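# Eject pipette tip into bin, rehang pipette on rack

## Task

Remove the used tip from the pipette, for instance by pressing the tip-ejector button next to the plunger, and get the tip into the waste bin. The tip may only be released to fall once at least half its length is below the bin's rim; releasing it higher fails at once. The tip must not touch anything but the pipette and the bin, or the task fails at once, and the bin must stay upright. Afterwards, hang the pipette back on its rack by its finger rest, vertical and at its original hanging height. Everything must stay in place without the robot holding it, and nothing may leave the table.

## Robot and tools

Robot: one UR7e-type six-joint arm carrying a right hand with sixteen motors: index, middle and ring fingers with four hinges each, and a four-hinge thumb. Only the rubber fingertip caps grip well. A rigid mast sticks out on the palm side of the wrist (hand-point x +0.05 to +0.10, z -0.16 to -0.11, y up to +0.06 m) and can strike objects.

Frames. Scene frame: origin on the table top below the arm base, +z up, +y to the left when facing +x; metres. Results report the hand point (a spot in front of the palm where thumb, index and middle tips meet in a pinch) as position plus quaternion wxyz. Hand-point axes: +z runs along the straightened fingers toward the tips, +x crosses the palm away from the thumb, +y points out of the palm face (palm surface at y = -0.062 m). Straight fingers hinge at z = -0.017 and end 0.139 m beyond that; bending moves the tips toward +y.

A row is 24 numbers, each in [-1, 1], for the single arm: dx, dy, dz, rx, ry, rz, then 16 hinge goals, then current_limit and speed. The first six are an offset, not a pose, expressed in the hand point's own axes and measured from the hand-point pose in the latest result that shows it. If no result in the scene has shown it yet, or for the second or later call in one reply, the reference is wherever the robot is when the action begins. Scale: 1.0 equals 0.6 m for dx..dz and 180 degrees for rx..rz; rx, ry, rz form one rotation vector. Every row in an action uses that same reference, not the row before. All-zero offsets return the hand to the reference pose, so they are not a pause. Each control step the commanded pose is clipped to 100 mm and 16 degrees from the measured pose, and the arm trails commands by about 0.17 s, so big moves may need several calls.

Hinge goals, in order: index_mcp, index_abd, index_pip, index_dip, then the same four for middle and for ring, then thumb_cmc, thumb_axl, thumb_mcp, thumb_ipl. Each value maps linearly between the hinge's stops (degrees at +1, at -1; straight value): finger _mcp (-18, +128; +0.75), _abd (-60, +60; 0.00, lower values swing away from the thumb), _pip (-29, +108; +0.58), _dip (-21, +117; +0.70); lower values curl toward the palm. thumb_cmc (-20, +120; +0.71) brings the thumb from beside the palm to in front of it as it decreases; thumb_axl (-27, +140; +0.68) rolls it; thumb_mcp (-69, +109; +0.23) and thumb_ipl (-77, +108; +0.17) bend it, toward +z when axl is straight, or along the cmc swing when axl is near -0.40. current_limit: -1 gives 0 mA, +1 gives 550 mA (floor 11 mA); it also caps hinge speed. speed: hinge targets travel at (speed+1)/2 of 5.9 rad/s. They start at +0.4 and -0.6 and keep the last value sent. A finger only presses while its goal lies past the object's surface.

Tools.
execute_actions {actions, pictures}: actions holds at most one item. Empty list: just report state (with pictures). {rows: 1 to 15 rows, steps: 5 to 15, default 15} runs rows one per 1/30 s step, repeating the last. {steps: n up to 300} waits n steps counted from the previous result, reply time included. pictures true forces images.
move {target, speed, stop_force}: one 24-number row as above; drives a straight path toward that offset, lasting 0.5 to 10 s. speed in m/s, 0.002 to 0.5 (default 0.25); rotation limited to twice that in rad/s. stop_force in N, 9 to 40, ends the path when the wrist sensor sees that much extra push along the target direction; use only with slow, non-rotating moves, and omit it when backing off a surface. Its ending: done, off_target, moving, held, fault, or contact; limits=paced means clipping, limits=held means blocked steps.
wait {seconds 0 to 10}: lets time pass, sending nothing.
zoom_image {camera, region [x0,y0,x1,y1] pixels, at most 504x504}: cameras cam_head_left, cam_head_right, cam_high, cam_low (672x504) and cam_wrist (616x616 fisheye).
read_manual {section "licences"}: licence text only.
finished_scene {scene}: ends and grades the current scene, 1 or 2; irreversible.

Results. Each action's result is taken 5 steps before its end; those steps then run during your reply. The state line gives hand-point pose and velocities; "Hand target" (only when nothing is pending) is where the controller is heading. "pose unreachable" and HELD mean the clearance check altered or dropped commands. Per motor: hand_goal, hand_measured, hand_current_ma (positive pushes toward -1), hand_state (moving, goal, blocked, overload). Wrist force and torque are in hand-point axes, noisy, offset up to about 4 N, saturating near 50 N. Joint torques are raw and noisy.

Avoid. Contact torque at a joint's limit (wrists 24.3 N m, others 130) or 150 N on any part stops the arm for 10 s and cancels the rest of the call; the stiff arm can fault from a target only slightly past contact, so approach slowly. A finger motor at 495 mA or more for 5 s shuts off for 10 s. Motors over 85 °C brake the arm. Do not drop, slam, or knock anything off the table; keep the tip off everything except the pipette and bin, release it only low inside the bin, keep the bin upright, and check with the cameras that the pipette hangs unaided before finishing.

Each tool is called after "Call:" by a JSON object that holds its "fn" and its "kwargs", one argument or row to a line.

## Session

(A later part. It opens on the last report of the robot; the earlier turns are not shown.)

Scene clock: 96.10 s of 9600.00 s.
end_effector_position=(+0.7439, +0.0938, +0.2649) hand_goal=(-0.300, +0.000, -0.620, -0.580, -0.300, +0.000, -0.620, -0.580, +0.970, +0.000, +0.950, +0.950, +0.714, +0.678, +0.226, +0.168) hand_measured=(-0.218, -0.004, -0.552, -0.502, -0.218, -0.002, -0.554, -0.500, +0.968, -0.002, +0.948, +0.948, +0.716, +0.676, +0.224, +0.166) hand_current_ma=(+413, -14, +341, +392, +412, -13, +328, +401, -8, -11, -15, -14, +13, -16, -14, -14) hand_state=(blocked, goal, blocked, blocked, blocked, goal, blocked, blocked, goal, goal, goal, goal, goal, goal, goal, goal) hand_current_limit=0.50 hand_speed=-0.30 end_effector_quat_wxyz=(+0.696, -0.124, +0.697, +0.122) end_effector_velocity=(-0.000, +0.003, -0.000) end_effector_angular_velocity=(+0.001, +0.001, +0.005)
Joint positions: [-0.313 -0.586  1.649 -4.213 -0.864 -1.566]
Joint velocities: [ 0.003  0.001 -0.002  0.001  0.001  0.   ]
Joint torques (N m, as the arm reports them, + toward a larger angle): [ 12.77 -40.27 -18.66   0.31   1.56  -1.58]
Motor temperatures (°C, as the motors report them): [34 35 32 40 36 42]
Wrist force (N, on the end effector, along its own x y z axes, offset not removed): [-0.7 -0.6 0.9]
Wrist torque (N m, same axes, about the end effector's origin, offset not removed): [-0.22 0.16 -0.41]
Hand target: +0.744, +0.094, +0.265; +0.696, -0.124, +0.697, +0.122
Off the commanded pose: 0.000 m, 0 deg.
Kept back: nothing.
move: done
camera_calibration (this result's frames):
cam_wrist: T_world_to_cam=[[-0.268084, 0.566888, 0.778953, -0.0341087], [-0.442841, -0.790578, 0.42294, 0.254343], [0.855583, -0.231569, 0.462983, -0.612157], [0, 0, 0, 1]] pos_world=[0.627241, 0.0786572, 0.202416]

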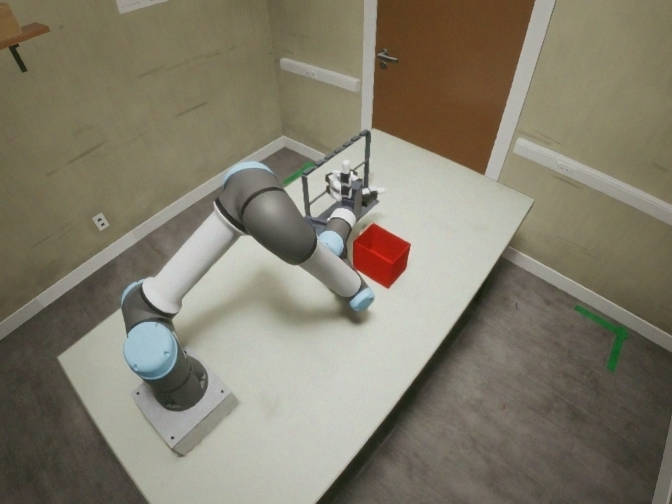

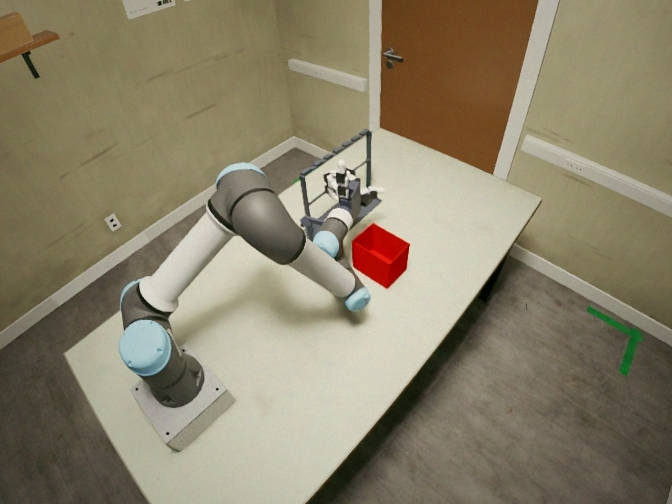

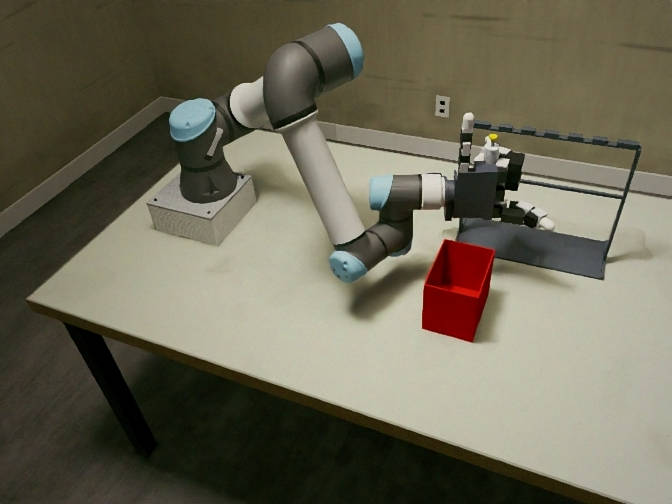

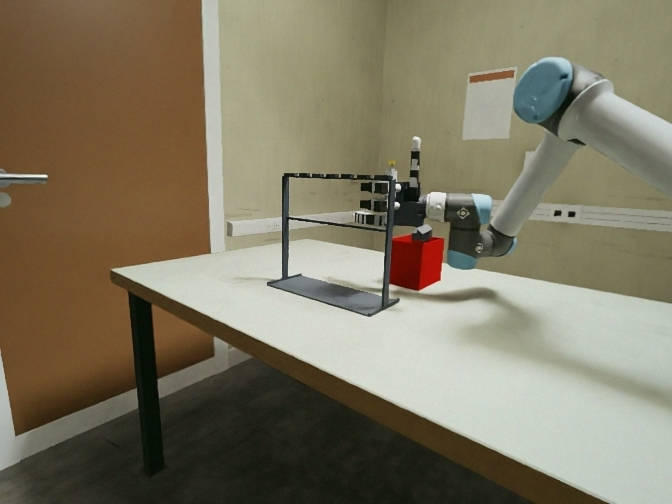

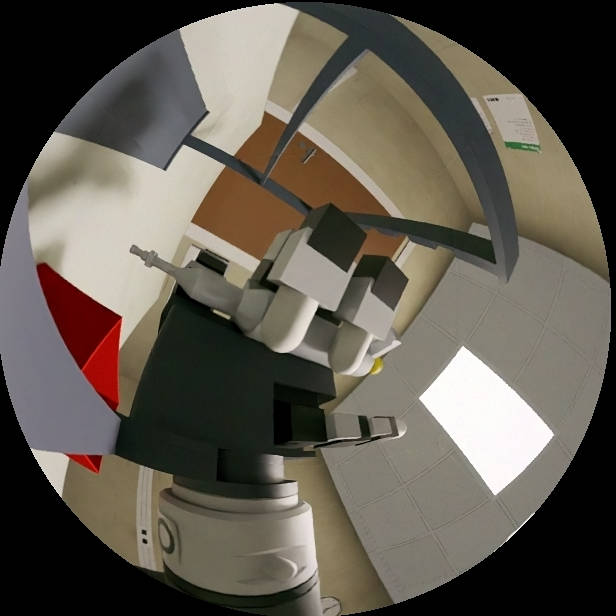

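Call:
{"fn": "zoom_image", "kwargs": {
  "camera": "cam_high",
  "region": [455, 105, 575, 195]
}}

Call:
{"fn": "zoom_image", "kwargs": {
  "camera": "cam_wrist",
  "region": [340, 180, 540, 380]
}}

Call:
{"fn": "zoom_image", "kwargs": {
  "camera": "cam_low",
  "region": [330, 150, 430, 230]
}}

Region (455, 105, 575, 195) of cam_high's 672x504 image, scaled by 4.200, with more detail than that image has; it fills the top 378 rows of this view, and the rest is white.

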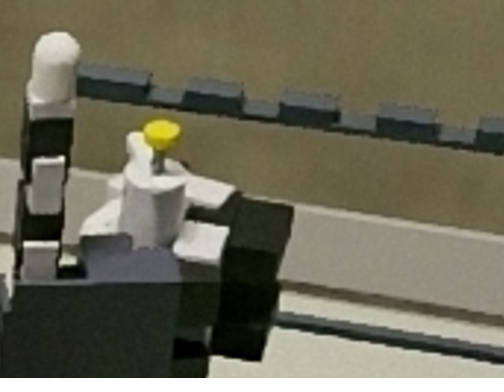

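Region (340, 180, 540, 380) of cam_wrist's 616x616 image, scaled by 2.520, with more detail than that image has.

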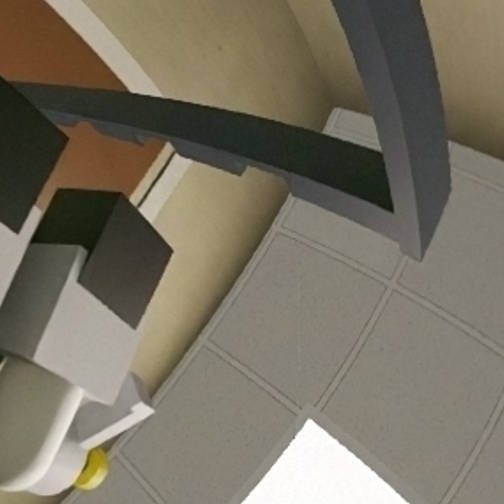

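Region (330, 150, 430, 230) of cam_low's 672x504 image, scaled by 5.040, with more detail than that image has; it fills the top 403 rows of this view, and the rest is white.

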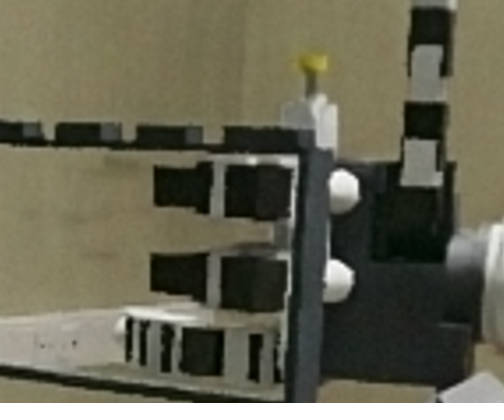

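Call:
{"fn": "move", "kwargs": {
  "target": [0.0057,0.0704,0.0318,0.15,0,0,-0.3,0,-0.62,-0.58,-0.3,0,-0.62,-0.58,0.97,0,0.95,0.95,0.714,0.678,0.226,0.168,0.5,-0.3],
  "speed": 0.12
}}

Call:
{"fn": "zoom_image", "kwargs": {
  "camera": "cam_high",
  "region": [455, 95, 555, 175]
}}

Call:
{"fn": "zoom_image", "kwargs": {
  "camera": "cam_wrist",
  "region": [340, 180, 540, 380]
}}

Call:
{"fn": "zoom_image", "kwargs": {
  "camera": "cam_low",
  "region": [330, 150, 430, 230]
}}

Scene clock: 104.43 s of 9600.00 s.
end_effector_position=(+0.7474, +0.1399, +0.2611) hand_goal=(-0.300, +0.000, -0.620, -0.580, -0.300, +0.000, -0.620, -0.580, +0.970, +0.000, +0.950, +0.950, +0.714, +0.678, +0.226, +0.168) hand_measured=(-0.218, -0.004, -0.552, -0.502, -0.218, -0.002, -0.554, -0.500, +0.968, -0.002, +0.948, +0.948, +0.716, +0.676, +0.224, +0.166) hand_current_ma=(+412, -14, +341, +392, +412, -13, +328, +401, -8, -11, -15, -14, +13, -16, -14, -14) hand_state=(blocked, goal, blocked, blocked, blocked, goal, blocked, blocked, goal, goal, goal, goal, goal, goal, goal, goal) hand_current_limit=0.50 hand_speed=-0.30 end_effector_quat_wxyz=(+0.705, +0.042, +0.706, -0.044) end_effector_velocity=(+0.001, +0.001, +0.000) end_effector_angular_velocity=(-0.000, -0.001, -0.011)
Joint positions: [-0.057 -0.627  1.795 -4.315 -1.591 -1.569]
Joint velocities: [ 0.007  0.001 -0.002  0.    -0.018  0.   ]
Joint torques (N m, as the arm reports them, + toward a larger angle): [  9.85 -38.8  -20.01  -0.67  -1.64  -1.53]
Motor temperatures (°C, as the motors report them): [34 35 32 40 36 42]
Wrist force (N, on the end effector, along its own x y z axes, offset not removed): [-2.3 -0.6 2.1]
Wrist torque (N m, same axes, about the end effector's origin, offset not removed): [-0.35 0.28 -0.45]
Hand target: +0.748, +0.140, +0.261; +0.705, +0.042, +0.706, -0.044
Off the commanded pose: 0.000 m, 0 deg.
Kept back: nothing.
After step 90, 2.97 s passed at rest.
move: done
camera_calibration (this result's frames):
cam_wrist: T_world_to_cam=[[0.0170228, 0.628002, 0.778025, -0.277803], [-0.753373, -0.503545, 0.422932, 0.485882], [0.657373, -0.593343, 0.464548, -0.404366], [0, 0, 0, 1]] pos_world=[0.636598, 0.179197, 0.19849]

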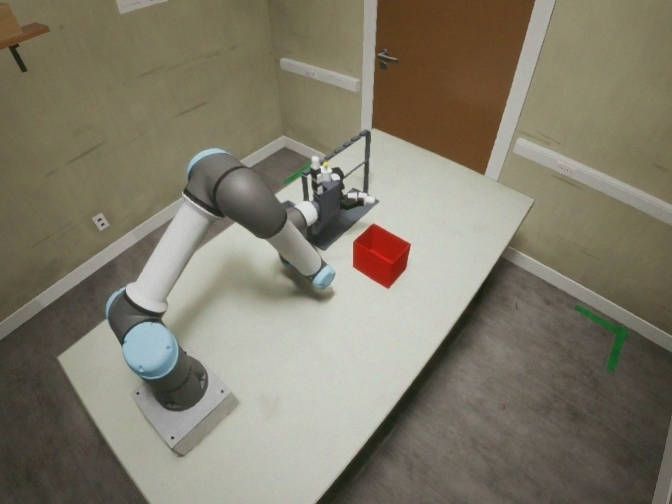

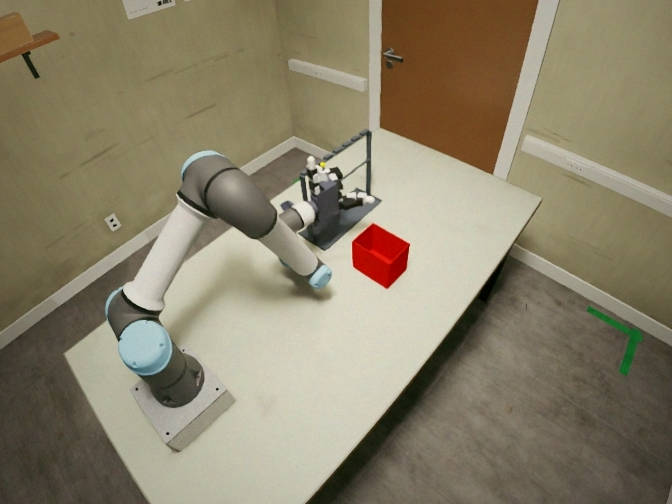

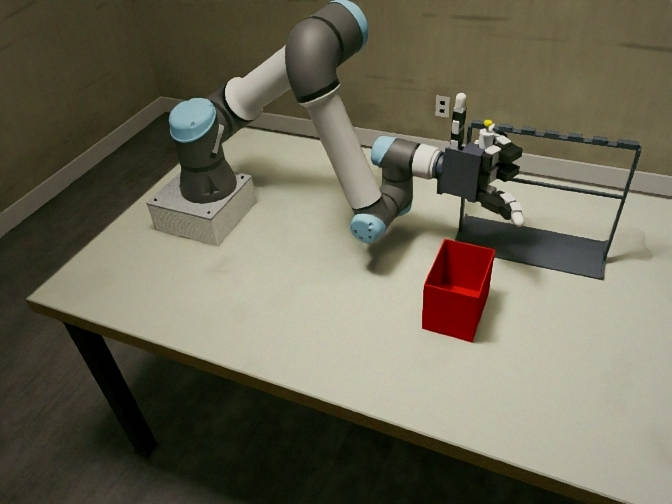

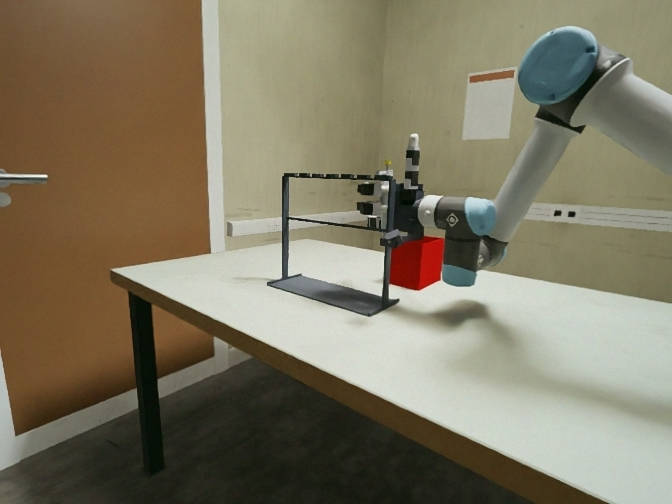

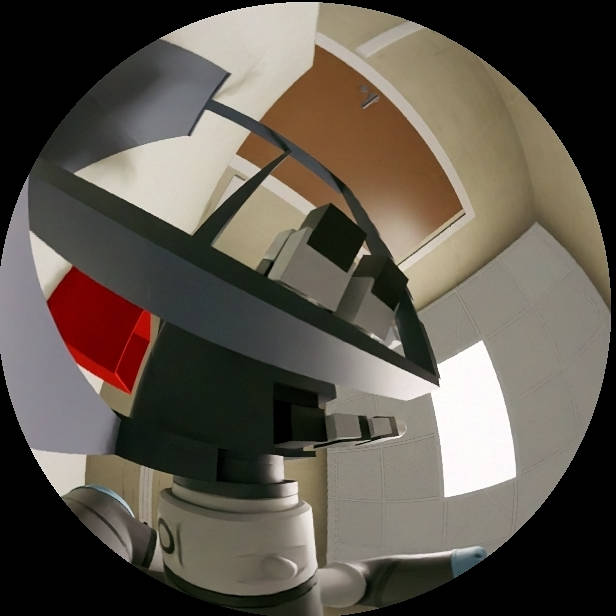

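Region (455, 95, 555, 175) of cam_high's 672x504 image, scaled by 5.040, with more detail than that image has; it fills the top 403 rows of this view, and the rest is white.

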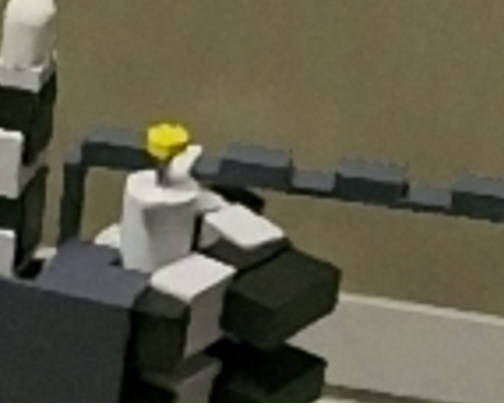

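Region (340, 180, 540, 380) of cam_wrist's 616x616 image, scaled by 2.520, with more detail than that image has.

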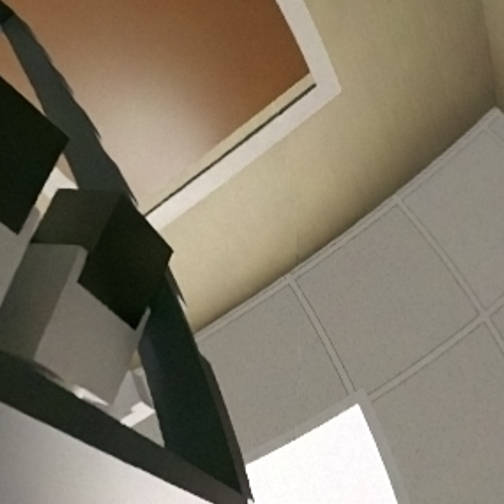

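Region (330, 150, 430, 230) of cam_low's 672x504 image, scaled by 5.040, with more detail than that image has; it fills the top 403 rows of this view, and the rest is white.

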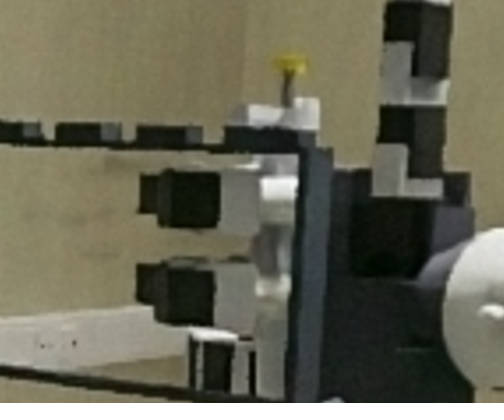

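Call:
{"fn": "execute_actions", "kwargs": {
  "actions": []
}}

Scene clock: 105.13 s of 9600.00 s.
end_effector_position=(+0.7475, +0.1400, +0.2611) hand_goal=(-0.300, +0.000, -0.620, -0.580, -0.300, +0.000, -0.620, -0.580, +0.970, +0.000, +0.950, +0.950, +0.714, +0.678, +0.226, +0.168) hand_measured=(-0.218, -0.004, -0.552, -0.502, -0.218, -0.002, -0.554, -0.500, +0.968, -0.002, +0.948, +0.948, +0.716, +0.676, +0.224, +0.166) hand_current_ma=(+412, -14, +341, +392, +413, -13, +328, +401, -8, -11, -15, -14, +13, -16, -14, -14) hand_state=(blocked, goal, blocked, blocked, blocked, goal, blocked, blocked, goal, goal, goal, goal, goal, goal, goal, goal) hand_current_limit=0.50 hand_speed=-0.30 end_effector_quat_wxyz=(+0.705, +0.042, +0.706, -0.044) end_effector_velocity=(+0.000, +0.000, -0.000) end_effector_angular_velocity=(-0.000, +0.000, +0.001)
Joint positions: [-0.056 -0.627  1.795 -4.315 -1.592 -1.569]
Joint velocities: [-0.     0.    -0.     0.     0.001 -0.   ]
Joint torques (N m, as the arm reports them, + toward a larger angle): [ 12.38 -38.25 -17.39  -0.64  -1.41  -0.16]
Motor temperatures (°C, as the motors report them): [34 35 32 40 36 42]
Wrist force (N, on the end effector, along its own x y z axes, offset not removed): [0.5 1.0 3.4]
Wrist torque (N m, same axes, about the end effector's origin, offset not removed): [-0.16 -0.03 -0.05]
Hand target: +0.748, +0.140, +0.261; +0.705, +0.042, +0.706, -0.044
Off the commanded pose: 0.000 m, 0 deg.
Kept back: nothing.
Steps of this call (steps 1 to 21: nothing new was sent). Readings (end_effector_position | what the end effector reports):
1: (+0.7474, +0.1399, +0.2611) | hand_goal=(-0.300, +0.000, -0.620, -0.580, -0.300, +0.000, -0.620, -0.580, +0.970, +0.000, +0.950, +0.950, +0.714, +0.678, +0.226, +0.168) hand_measured=(-0.218, -0.004, -0.552, -0.502, -0.218, -0.002, -0.554, -0.500, +0.968, -0.002, +0.948, +0.948, +0.716, +0.676, +0.224, +0.166) hand_current_ma=(+413, -14, +341, +392, +412, -13, +328, +401, -8, -11, -15, -14, +13, -16, -14, -14) hand_state=(blocked, goal, blocked, blocked, blocked, goal, blocked, blocked, goal, goal, goal, goal, goal, goal, goal, goal) hand_current_limit=0.50 hand_speed=-0.30
2: (+0.7475, +0.1400, +0.2611) | hand_goal=(-0.300, +0.000, -0.620, -0.580, -0.300, +0.000, -0.620, -0.580, +0.970, +0.000, +0.950, +0.950, +0.714, +0.678, +0.226, +0.168) hand_measured=(-0.218, -0.004, -0.552, -0.502, -0.218, -0.002, -0.554, -0.500, +0.968, -0.002, +0.948, +0.948, +0.716, +0.676, +0.224, +0.166) hand_current_ma=(+412, -14, +341, +392, +413, -13, +328, +401, -8, -11, -15, -14, +13, -16, -14, -14) hand_state=(blocked, goal, blocked, blocked, blocked, goal, blocked, blocked, goal, goal, goal, goal, goal, goal, goal, goal) hand_current_limit=0.50 hand_speed=-0.30
4: (+0.7475, +0.1400, +0.2611) | hand_goal=(-0.300, +0.000, -0.620, -0.580, -0.300, +0.000, -0.620, -0.580, +0.970, +0.000, +0.950, +0.950, +0.714, +0.678, +0.226, +0.168) hand_measured=(-0.218, -0.004, -0.552, -0.502, -0.218, -0.002, -0.554, -0.500, +0.968, -0.002, +0.948, +0.948, +0.716, +0.676, +0.224, +0.166) hand_current_ma=(+412, -14, +341, +392, +413, -13, +328, +401, -8, -11, -15, -14, +13, -16, -14, -14) hand_state=(blocked, goal, blocked, blocked, blocked, goal, blocked, blocked, goal, goal, goal, goal, goal, goal, goal, goal) hand_current_limit=0.50 hand_speed=-0.30
8: (+0.7475, +0.1400, +0.2611) | hand_goal=(-0.300, +0.000, -0.620, -0.580, -0.300, +0.000, -0.620, -0.580, +0.970, +0.000, +0.950, +0.950, +0.714, +0.678, +0.226, +0.168) hand_measured=(-0.218, -0.004, -0.552, -0.502, -0.218, -0.002, -0.554, -0.500, +0.968, -0.002, +0.948, +0.948, +0.716, +0.676, +0.224, +0.166) hand_current_ma=(+412, -14, +341, +392, +412, -13, +328, +401, -8, -11, -15, -14, +13, -16, -14, -14) hand_state=(blocked, goal, blocked, blocked, blocked, goal, blocked, blocked, goal, goal, goal, goal, goal, goal, goal, goal) hand_current_limit=0.50 hand_speed=-0.30
21: the state above
camera_calibration (this result's frames):
cam_wrist: T_world_to_cam=[[0.0176439, 0.627987, 0.778024, -0.278323], [-0.753936, -0.502739, 0.422887, 0.486302], [0.656711, -0.594042, 0.464592, -0.403785], [0, 0, 0, 1]] pos_world=[0.636721, 0.179401, 0.198486]

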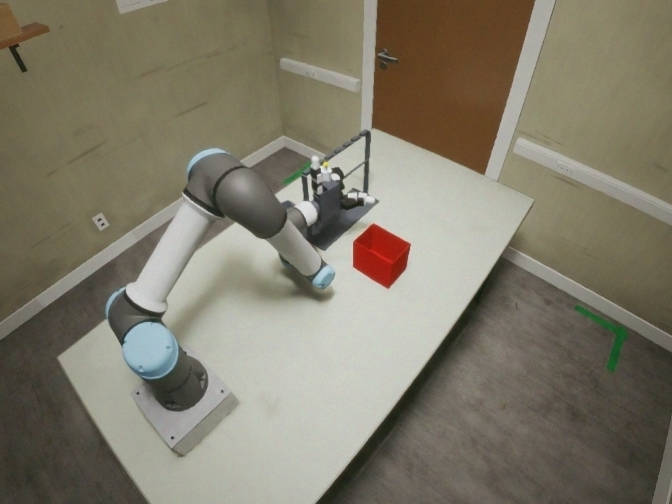

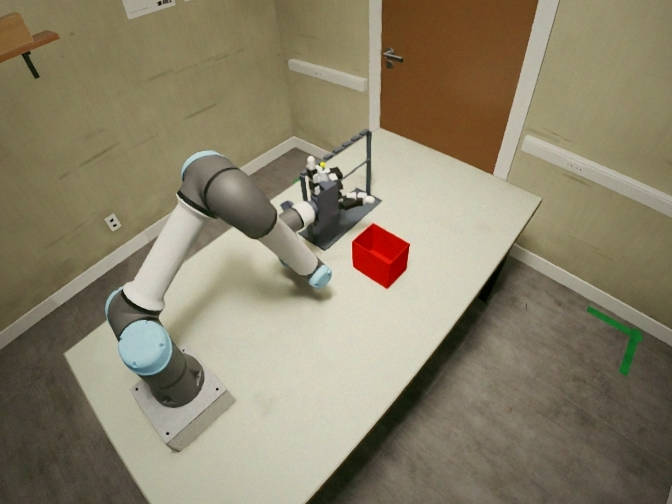

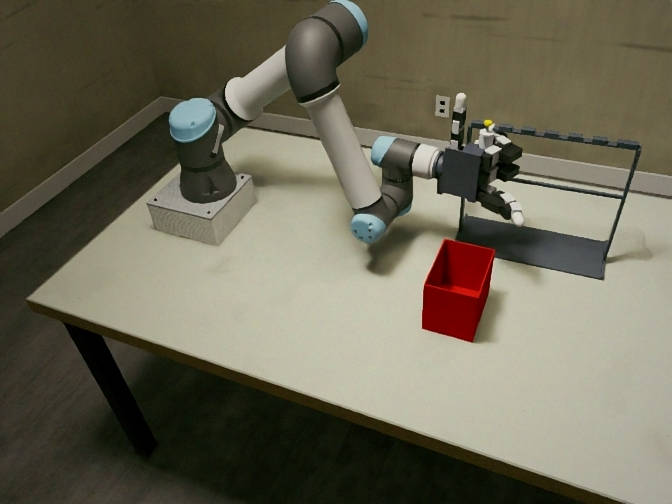

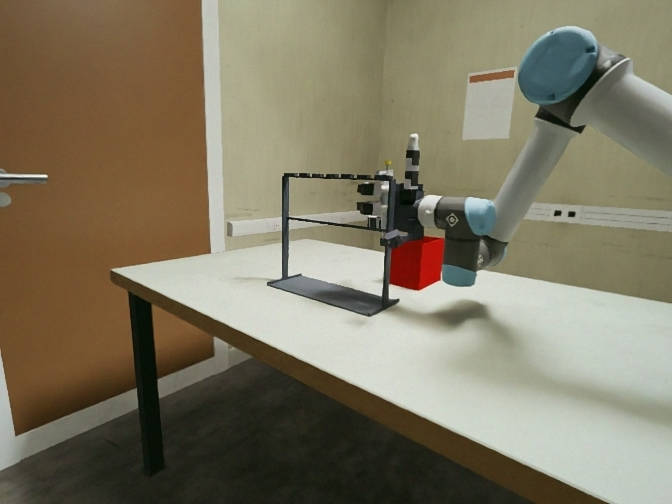

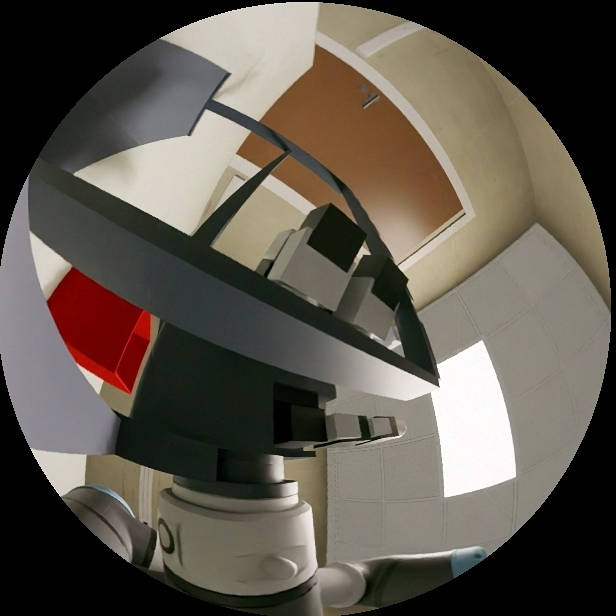

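Call:
{"fn": "zoom_image", "kwargs": {
  "camera": "cam_high",
  "region": [440, 90, 560, 180]
}}

Call:
{"fn": "zoom_image", "kwargs": {
  "camera": "cam_low",
  "region": [340, 150, 430, 230]
}}

Region (440, 90, 560, 180) of cam_high's 672x504 image, scaled by 4.200, with more detail than that image has; it fills the top 378 rows of this view, and the rest is white.

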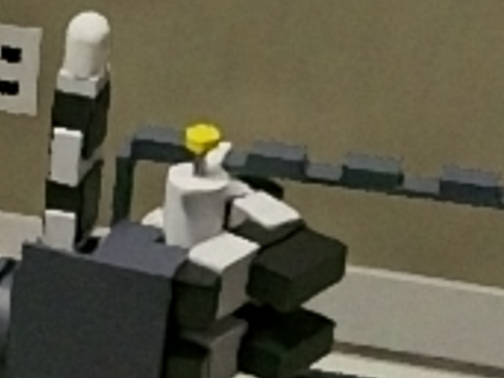

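Region (340, 150, 430, 230) of cam_low's 672x504 image, scaled by 5.600, with more detail than that image has.

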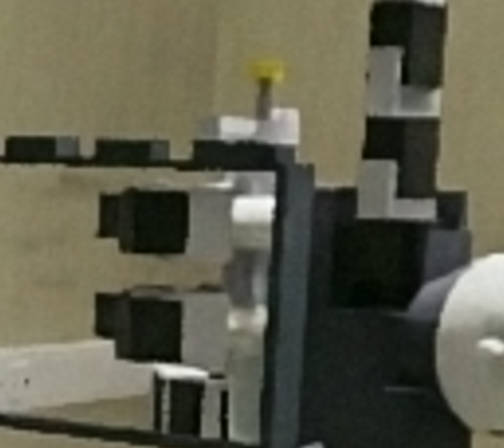

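Call:
{"fn": "move", "kwargs": {
  "target": [0, 0.0265, -0.00325, 0, 0, 0, -0.3, 0, -0.62, -0.58, -0.3, 0, -0.62, -0.58, 0.97, 0, 0.95, 0.95, 0.714, 0.678, 0.226, 0.168, 0.5, -0.3],
  "speed": 0.01
}}

Call:
{"fn": "zoom_image", "kwargs": {
  "camera": "cam_high",
  "region": [440, 90, 560, 180]
}}

Call:
{"fn": "zoom_image", "kwargs": {
  "camera": "cam_low",
  "region": [340, 150, 430, 230]
}}

Scene clock: 107.27 s of 9600.00 s.
end_effector_position=(+0.7475, +0.1558, +0.2611) hand_goal=(-0.300, +0.000, -0.620, -0.580, -0.300, +0.000, -0.620, -0.580, +0.970, +0.000, +0.950, +0.950, +0.714, +0.678, +0.226, +0.168) hand_measured=(-0.218, -0.004, -0.552, -0.502, -0.218, -0.002, -0.554, -0.500, +0.968, -0.002, +0.948, +0.948, +0.716, +0.676, +0.224, +0.166) hand_current_ma=(+413, -14, +341, +392, +413, -13, +328, +401, -8, -11, -15, -14, +13, -16, -14, -14) hand_state=(blocked, goal, blocked, blocked, blocked, goal, blocked, blocked, goal, goal, goal, goal, goal, goal, goal, goal) hand_current_limit=0.50 hand_speed=-0.30 end_effector_quat_wxyz=(+0.705, +0.042, +0.706, -0.044) end_effector_velocity=(+0.000, +0.002, +0.000) end_effector_angular_velocity=(-0.000, -0.000, +0.001)
Joint positions: [-0.024 -0.624  1.786 -4.309 -1.624 -1.569]
Joint velocities: [ 0.004  0.    -0.002  0.002 -0.004 -0.   ]
Joint torques (N m, as the arm reports them, + toward a larger angle): [ 11.84 -39.11 -17.4   -0.64  -1.59  -1.56]
Motor temperatures (°C, as the motors report them): [34 35 32 40 36 42]
Wrist force (N, on the end effector, along its own x y z axes, offset not removed): [-0.2 -3.5 0.0]
Wrist torque (N m, same axes, about the end effector's origin, offset not removed): [-0.56 0.07 -0.43]
Hand target: +0.748, +0.156, +0.261; +0.705, +0.042, +0.706, -0.044
Off the commanded pose: 0.000 m, 0 deg.
Kept back: nothing.
move: done
camera_calibration (this result's frames):
cam_wrist: T_world_to_cam=[[0.0176401, 0.62804, 0.777981, -0.288209], [-0.753928, -0.50272, 0.422925, 0.494281], [0.656721, -0.594002, 0.464629, -0.394373], [0, 0, 0, 1]] pos_world=[0.636729, 0.195233, 0.198415]

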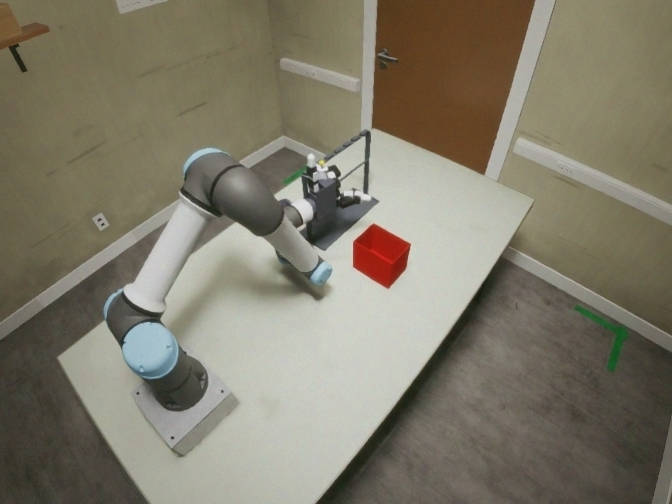

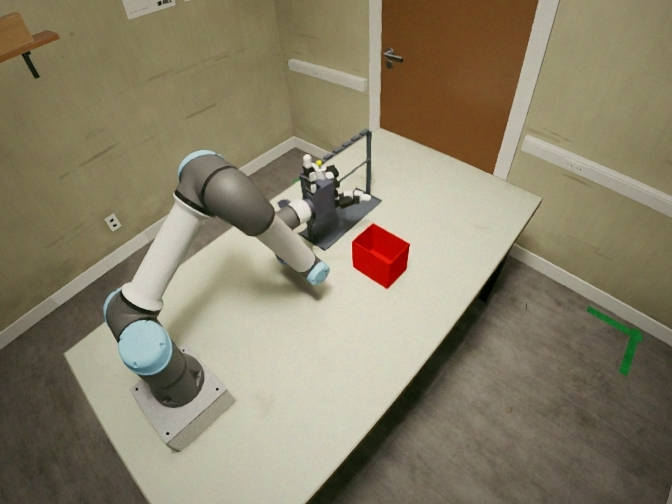

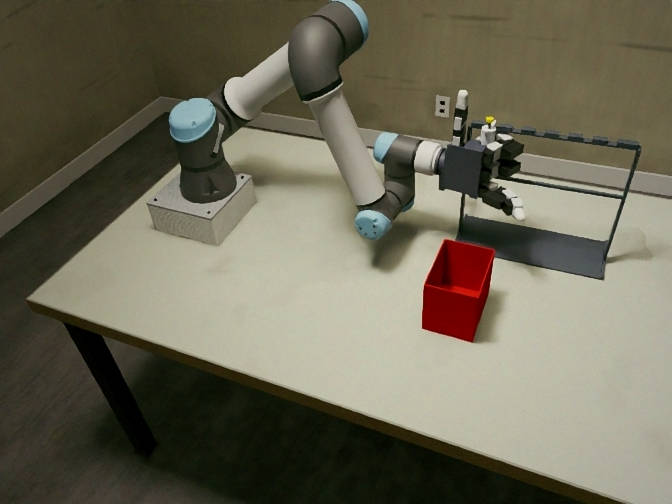

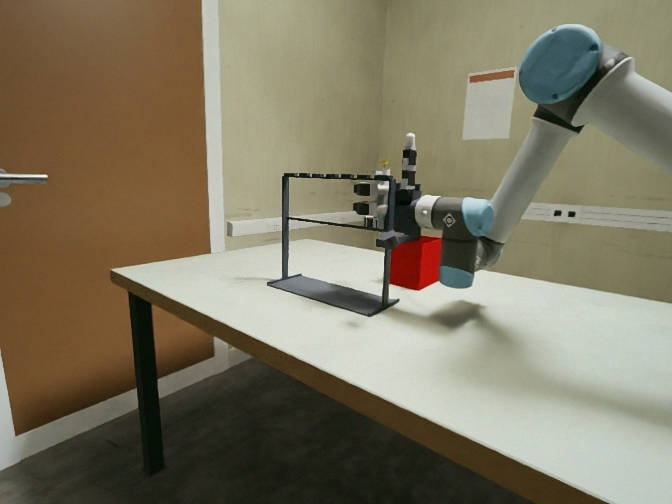

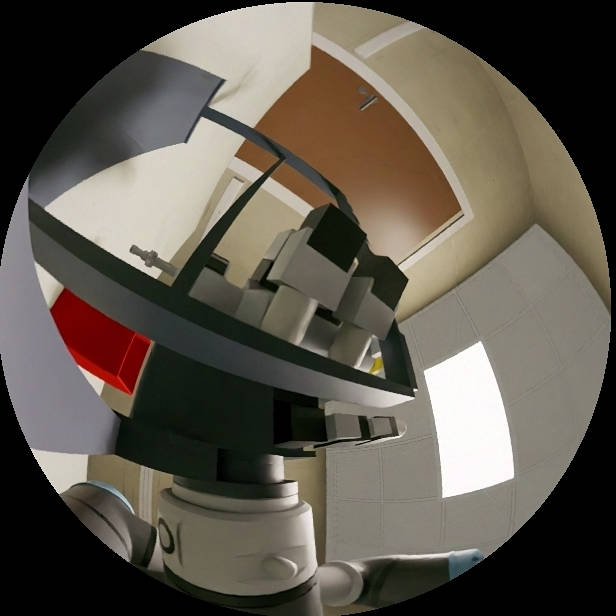

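Region (440, 90, 560, 180) of cam_high's 672x504 image, scaled by 4.200, with more detail than that image has; it fills the top 378 rows of this view, and the rest is white.

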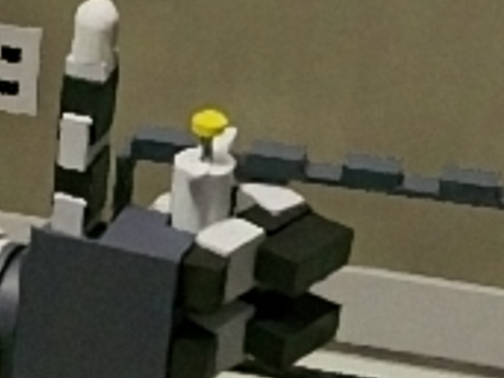

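Region (340, 150, 430, 230) of cam_low's 672x504 image, scaled by 5.600, with more detail than that image has.

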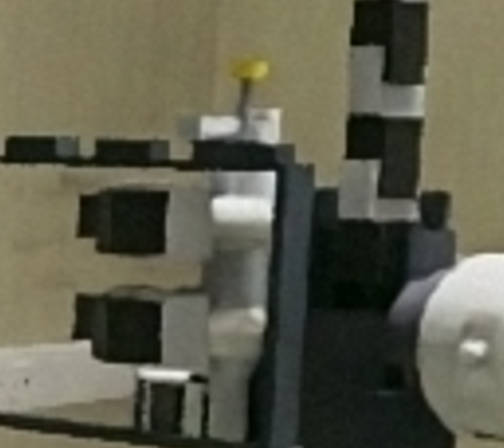

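Call:
{"fn": "move", "kwargs": {
  "target": [0, 0.0199, -0.00244, 0, 0, 0, -0.3, 0, -0.62, -0.58, -0.3, 0, -0.62, -0.58, 0.97, 0, 0.95, 0.95, 0.714, 0.678, 0.226, 0.168, 0.5, -0.3],
  "speed": 0.008
}}

Call:
{"fn": "zoom_image", "kwargs": {
  "camera": "cam_high",
  "region": [440, 90, 560, 180]
}}

Call:
{"fn": "zoom_image", "kwargs": {
  "camera": "cam_low",
  "region": [340, 150, 430, 230]
}}

Call:
{"fn": "zoom_image", "kwargs": {
  "camera": "cam_head_left",
  "region": [280, 130, 370, 200]
}}

Scene clock: 109.20 s of 9600.00 s.
end_effector_position=(+0.7475, +0.1677, +0.2610) hand_goal=(-0.300, +0.000, -0.620, -0.580, -0.300, +0.000, -0.620, -0.580, +0.970, +0.000, +0.950, +0.950, +0.714, +0.678, +0.226, +0.168) hand_measured=(-0.218, -0.004, -0.552, -0.502, -0.218, -0.002, -0.554, -0.500, +0.968, -0.002, +0.948, +0.948, +0.716, +0.676, +0.224, +0.166) hand_current_ma=(+413, -14, +341, +392, +413, -13, +328, +401, -8, -11, -15, -14, +13, -16, -14, -14) hand_state=(blocked, goal, blocked, blocked, blocked, goal, blocked, blocked, goal, goal, goal, goal, goal, goal, goal, goal) hand_current_limit=0.50 hand_speed=-0.30 end_effector_quat_wxyz=(+0.705, +0.042, +0.706, -0.044) end_effector_velocity=(+0.000, +0.001, +0.001) end_effector_angular_velocity=(-0.000, -0.003, +0.001)
Joint positions: [-0.001 -0.622  1.779 -4.304 -1.648 -1.569]
Joint velocities: [ 0.002  0.    -0.003 -0.    -0.002 -0.   ]
Joint torques (N m, as the arm reports them, + toward a larger angle): [ 13.01 -39.36 -20.12  -0.78  -1.48  -1.58]
Motor temperatures (°C, as the motors report them): [34 35 32 40 36 42]
Wrist force (N, on the end effector, along its own x y z axes, offset not removed): [0.8 -2.1 0.3]
Wrist torque (N m, same axes, about the end effector's origin, offset not removed): [-0.15 -0.16 -0.34]
Hand target: +0.748, +0.168, +0.261; +0.705, +0.042, +0.706, -0.044
Off the commanded pose: 0.000 m, 0 deg.
Kept back: nothing.
move: done
camera_calibration (this result's frames):
cam_wrist: T_world_to_cam=[[0.0176359, 0.628079, 0.777949, -0.295627], [-0.753922, -0.502706, 0.422952, 0.500268], [0.656727, -0.593973, 0.464657, -0.387313], [0, 0, 0, 1]] pos_world=[0.636736, 0.207112, 0.198361]

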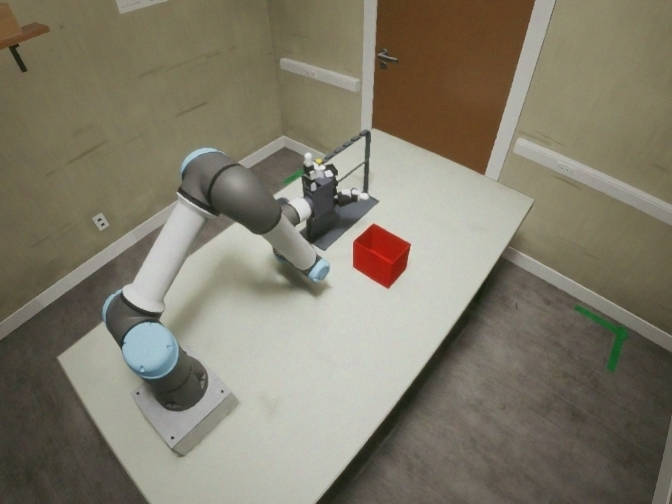

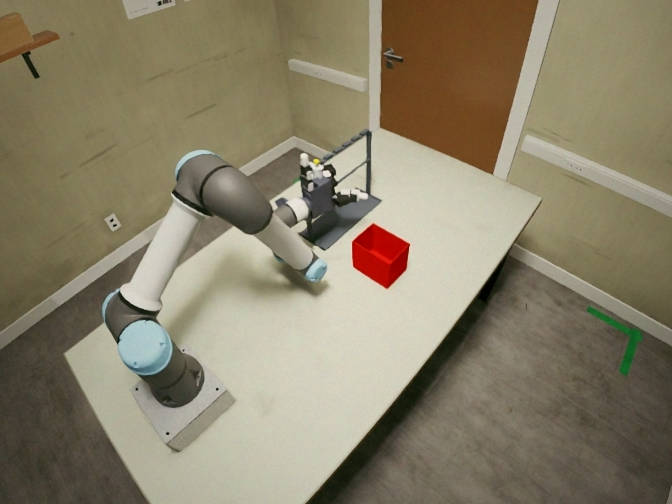

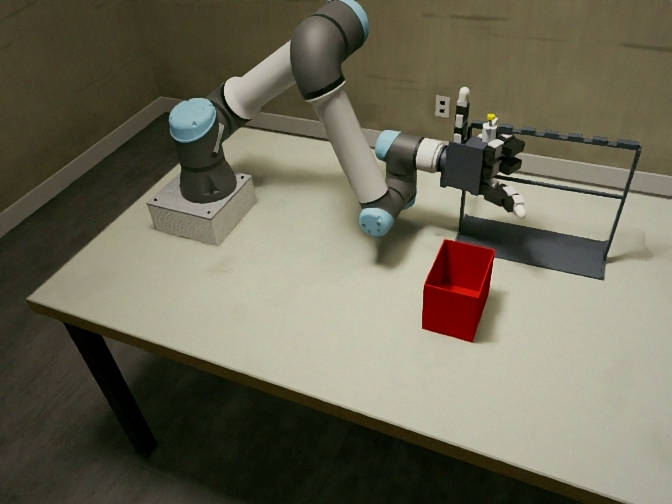

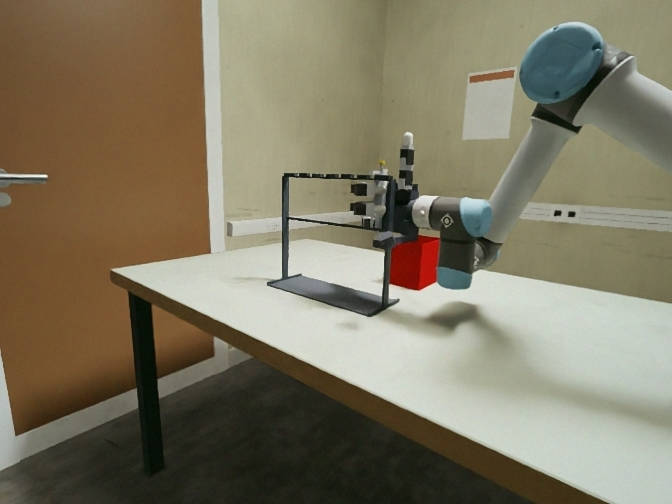

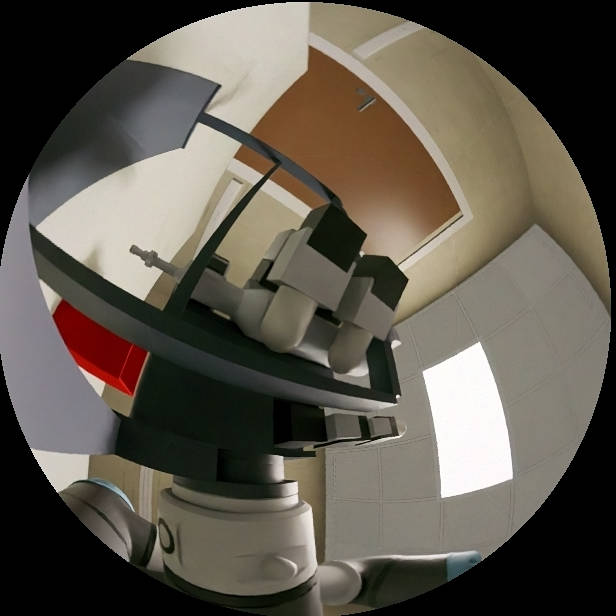

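Region (440, 90, 560, 180) of cam_high's 672x504 image, scaled by 4.200, with more detail than that image has; it fills the top 378 rows of this view, and the rest is white.

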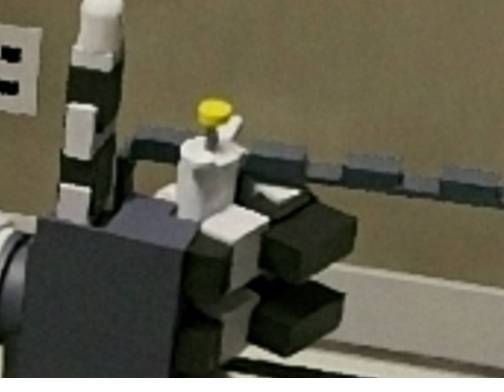

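Region (340, 150, 430, 230) of cam_low's 672x504 image, scaled by 5.600, with more detail than that image has.

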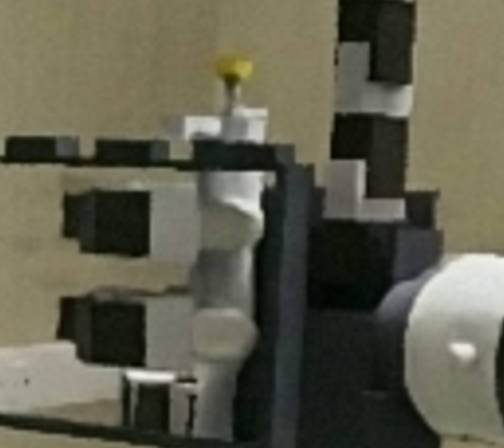

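Region (280, 130, 370, 200) of cam_head_left's 672x504 image, scaled by 5.600, with more detail than that image has.

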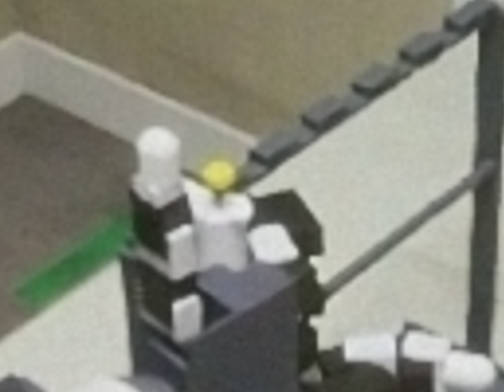

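Call:
{"fn": "zoom_image", "kwargs": {
  "camera": "cam_wrist",
  "region": [330, 280, 450, 420]
}}

Call:
{"fn": "zoom_image", "kwargs": {
  "camera": "cam_high",
  "region": [465, 108, 525, 148]
}}

Call:
{"fn": "zoom_image", "kwargs": {
  "camera": "cam_low",
  "region": [350, 160, 400, 190]
}}

Region (330, 280, 450, 420) of cam_wrist's 616x616 image, scaled by 3.600, with more detail than that image has; it fills the left 432 columns of this view, and the rest is white.

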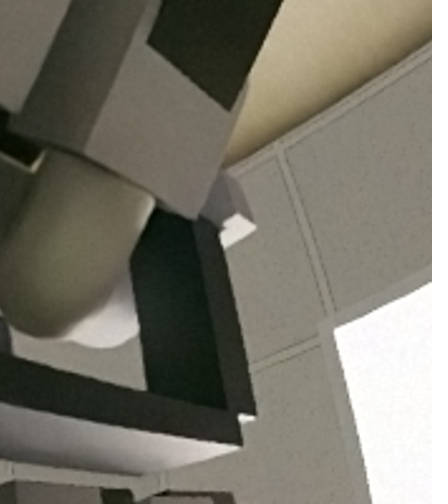

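Region (465, 108, 525, 148) of cam_high's 672x504 image, scaled by 8.400, with more detail than that image has.

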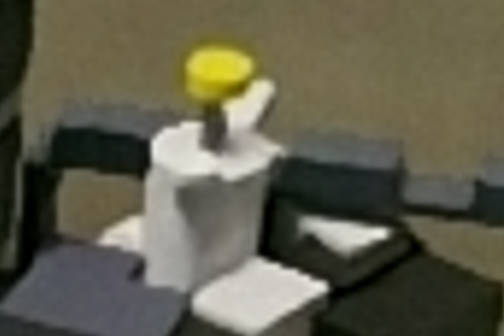

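Region (350, 160, 400, 190) of cam_low's 672x504 image, scaled by 10.080, with more detail than that image has; it fills the top 302 rows of this view, and the rest is white.

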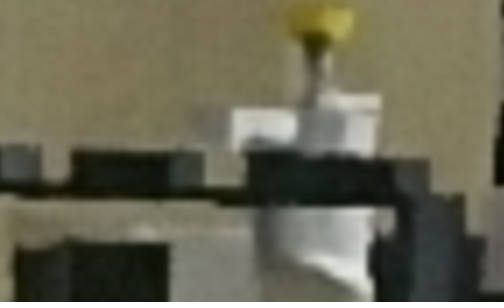

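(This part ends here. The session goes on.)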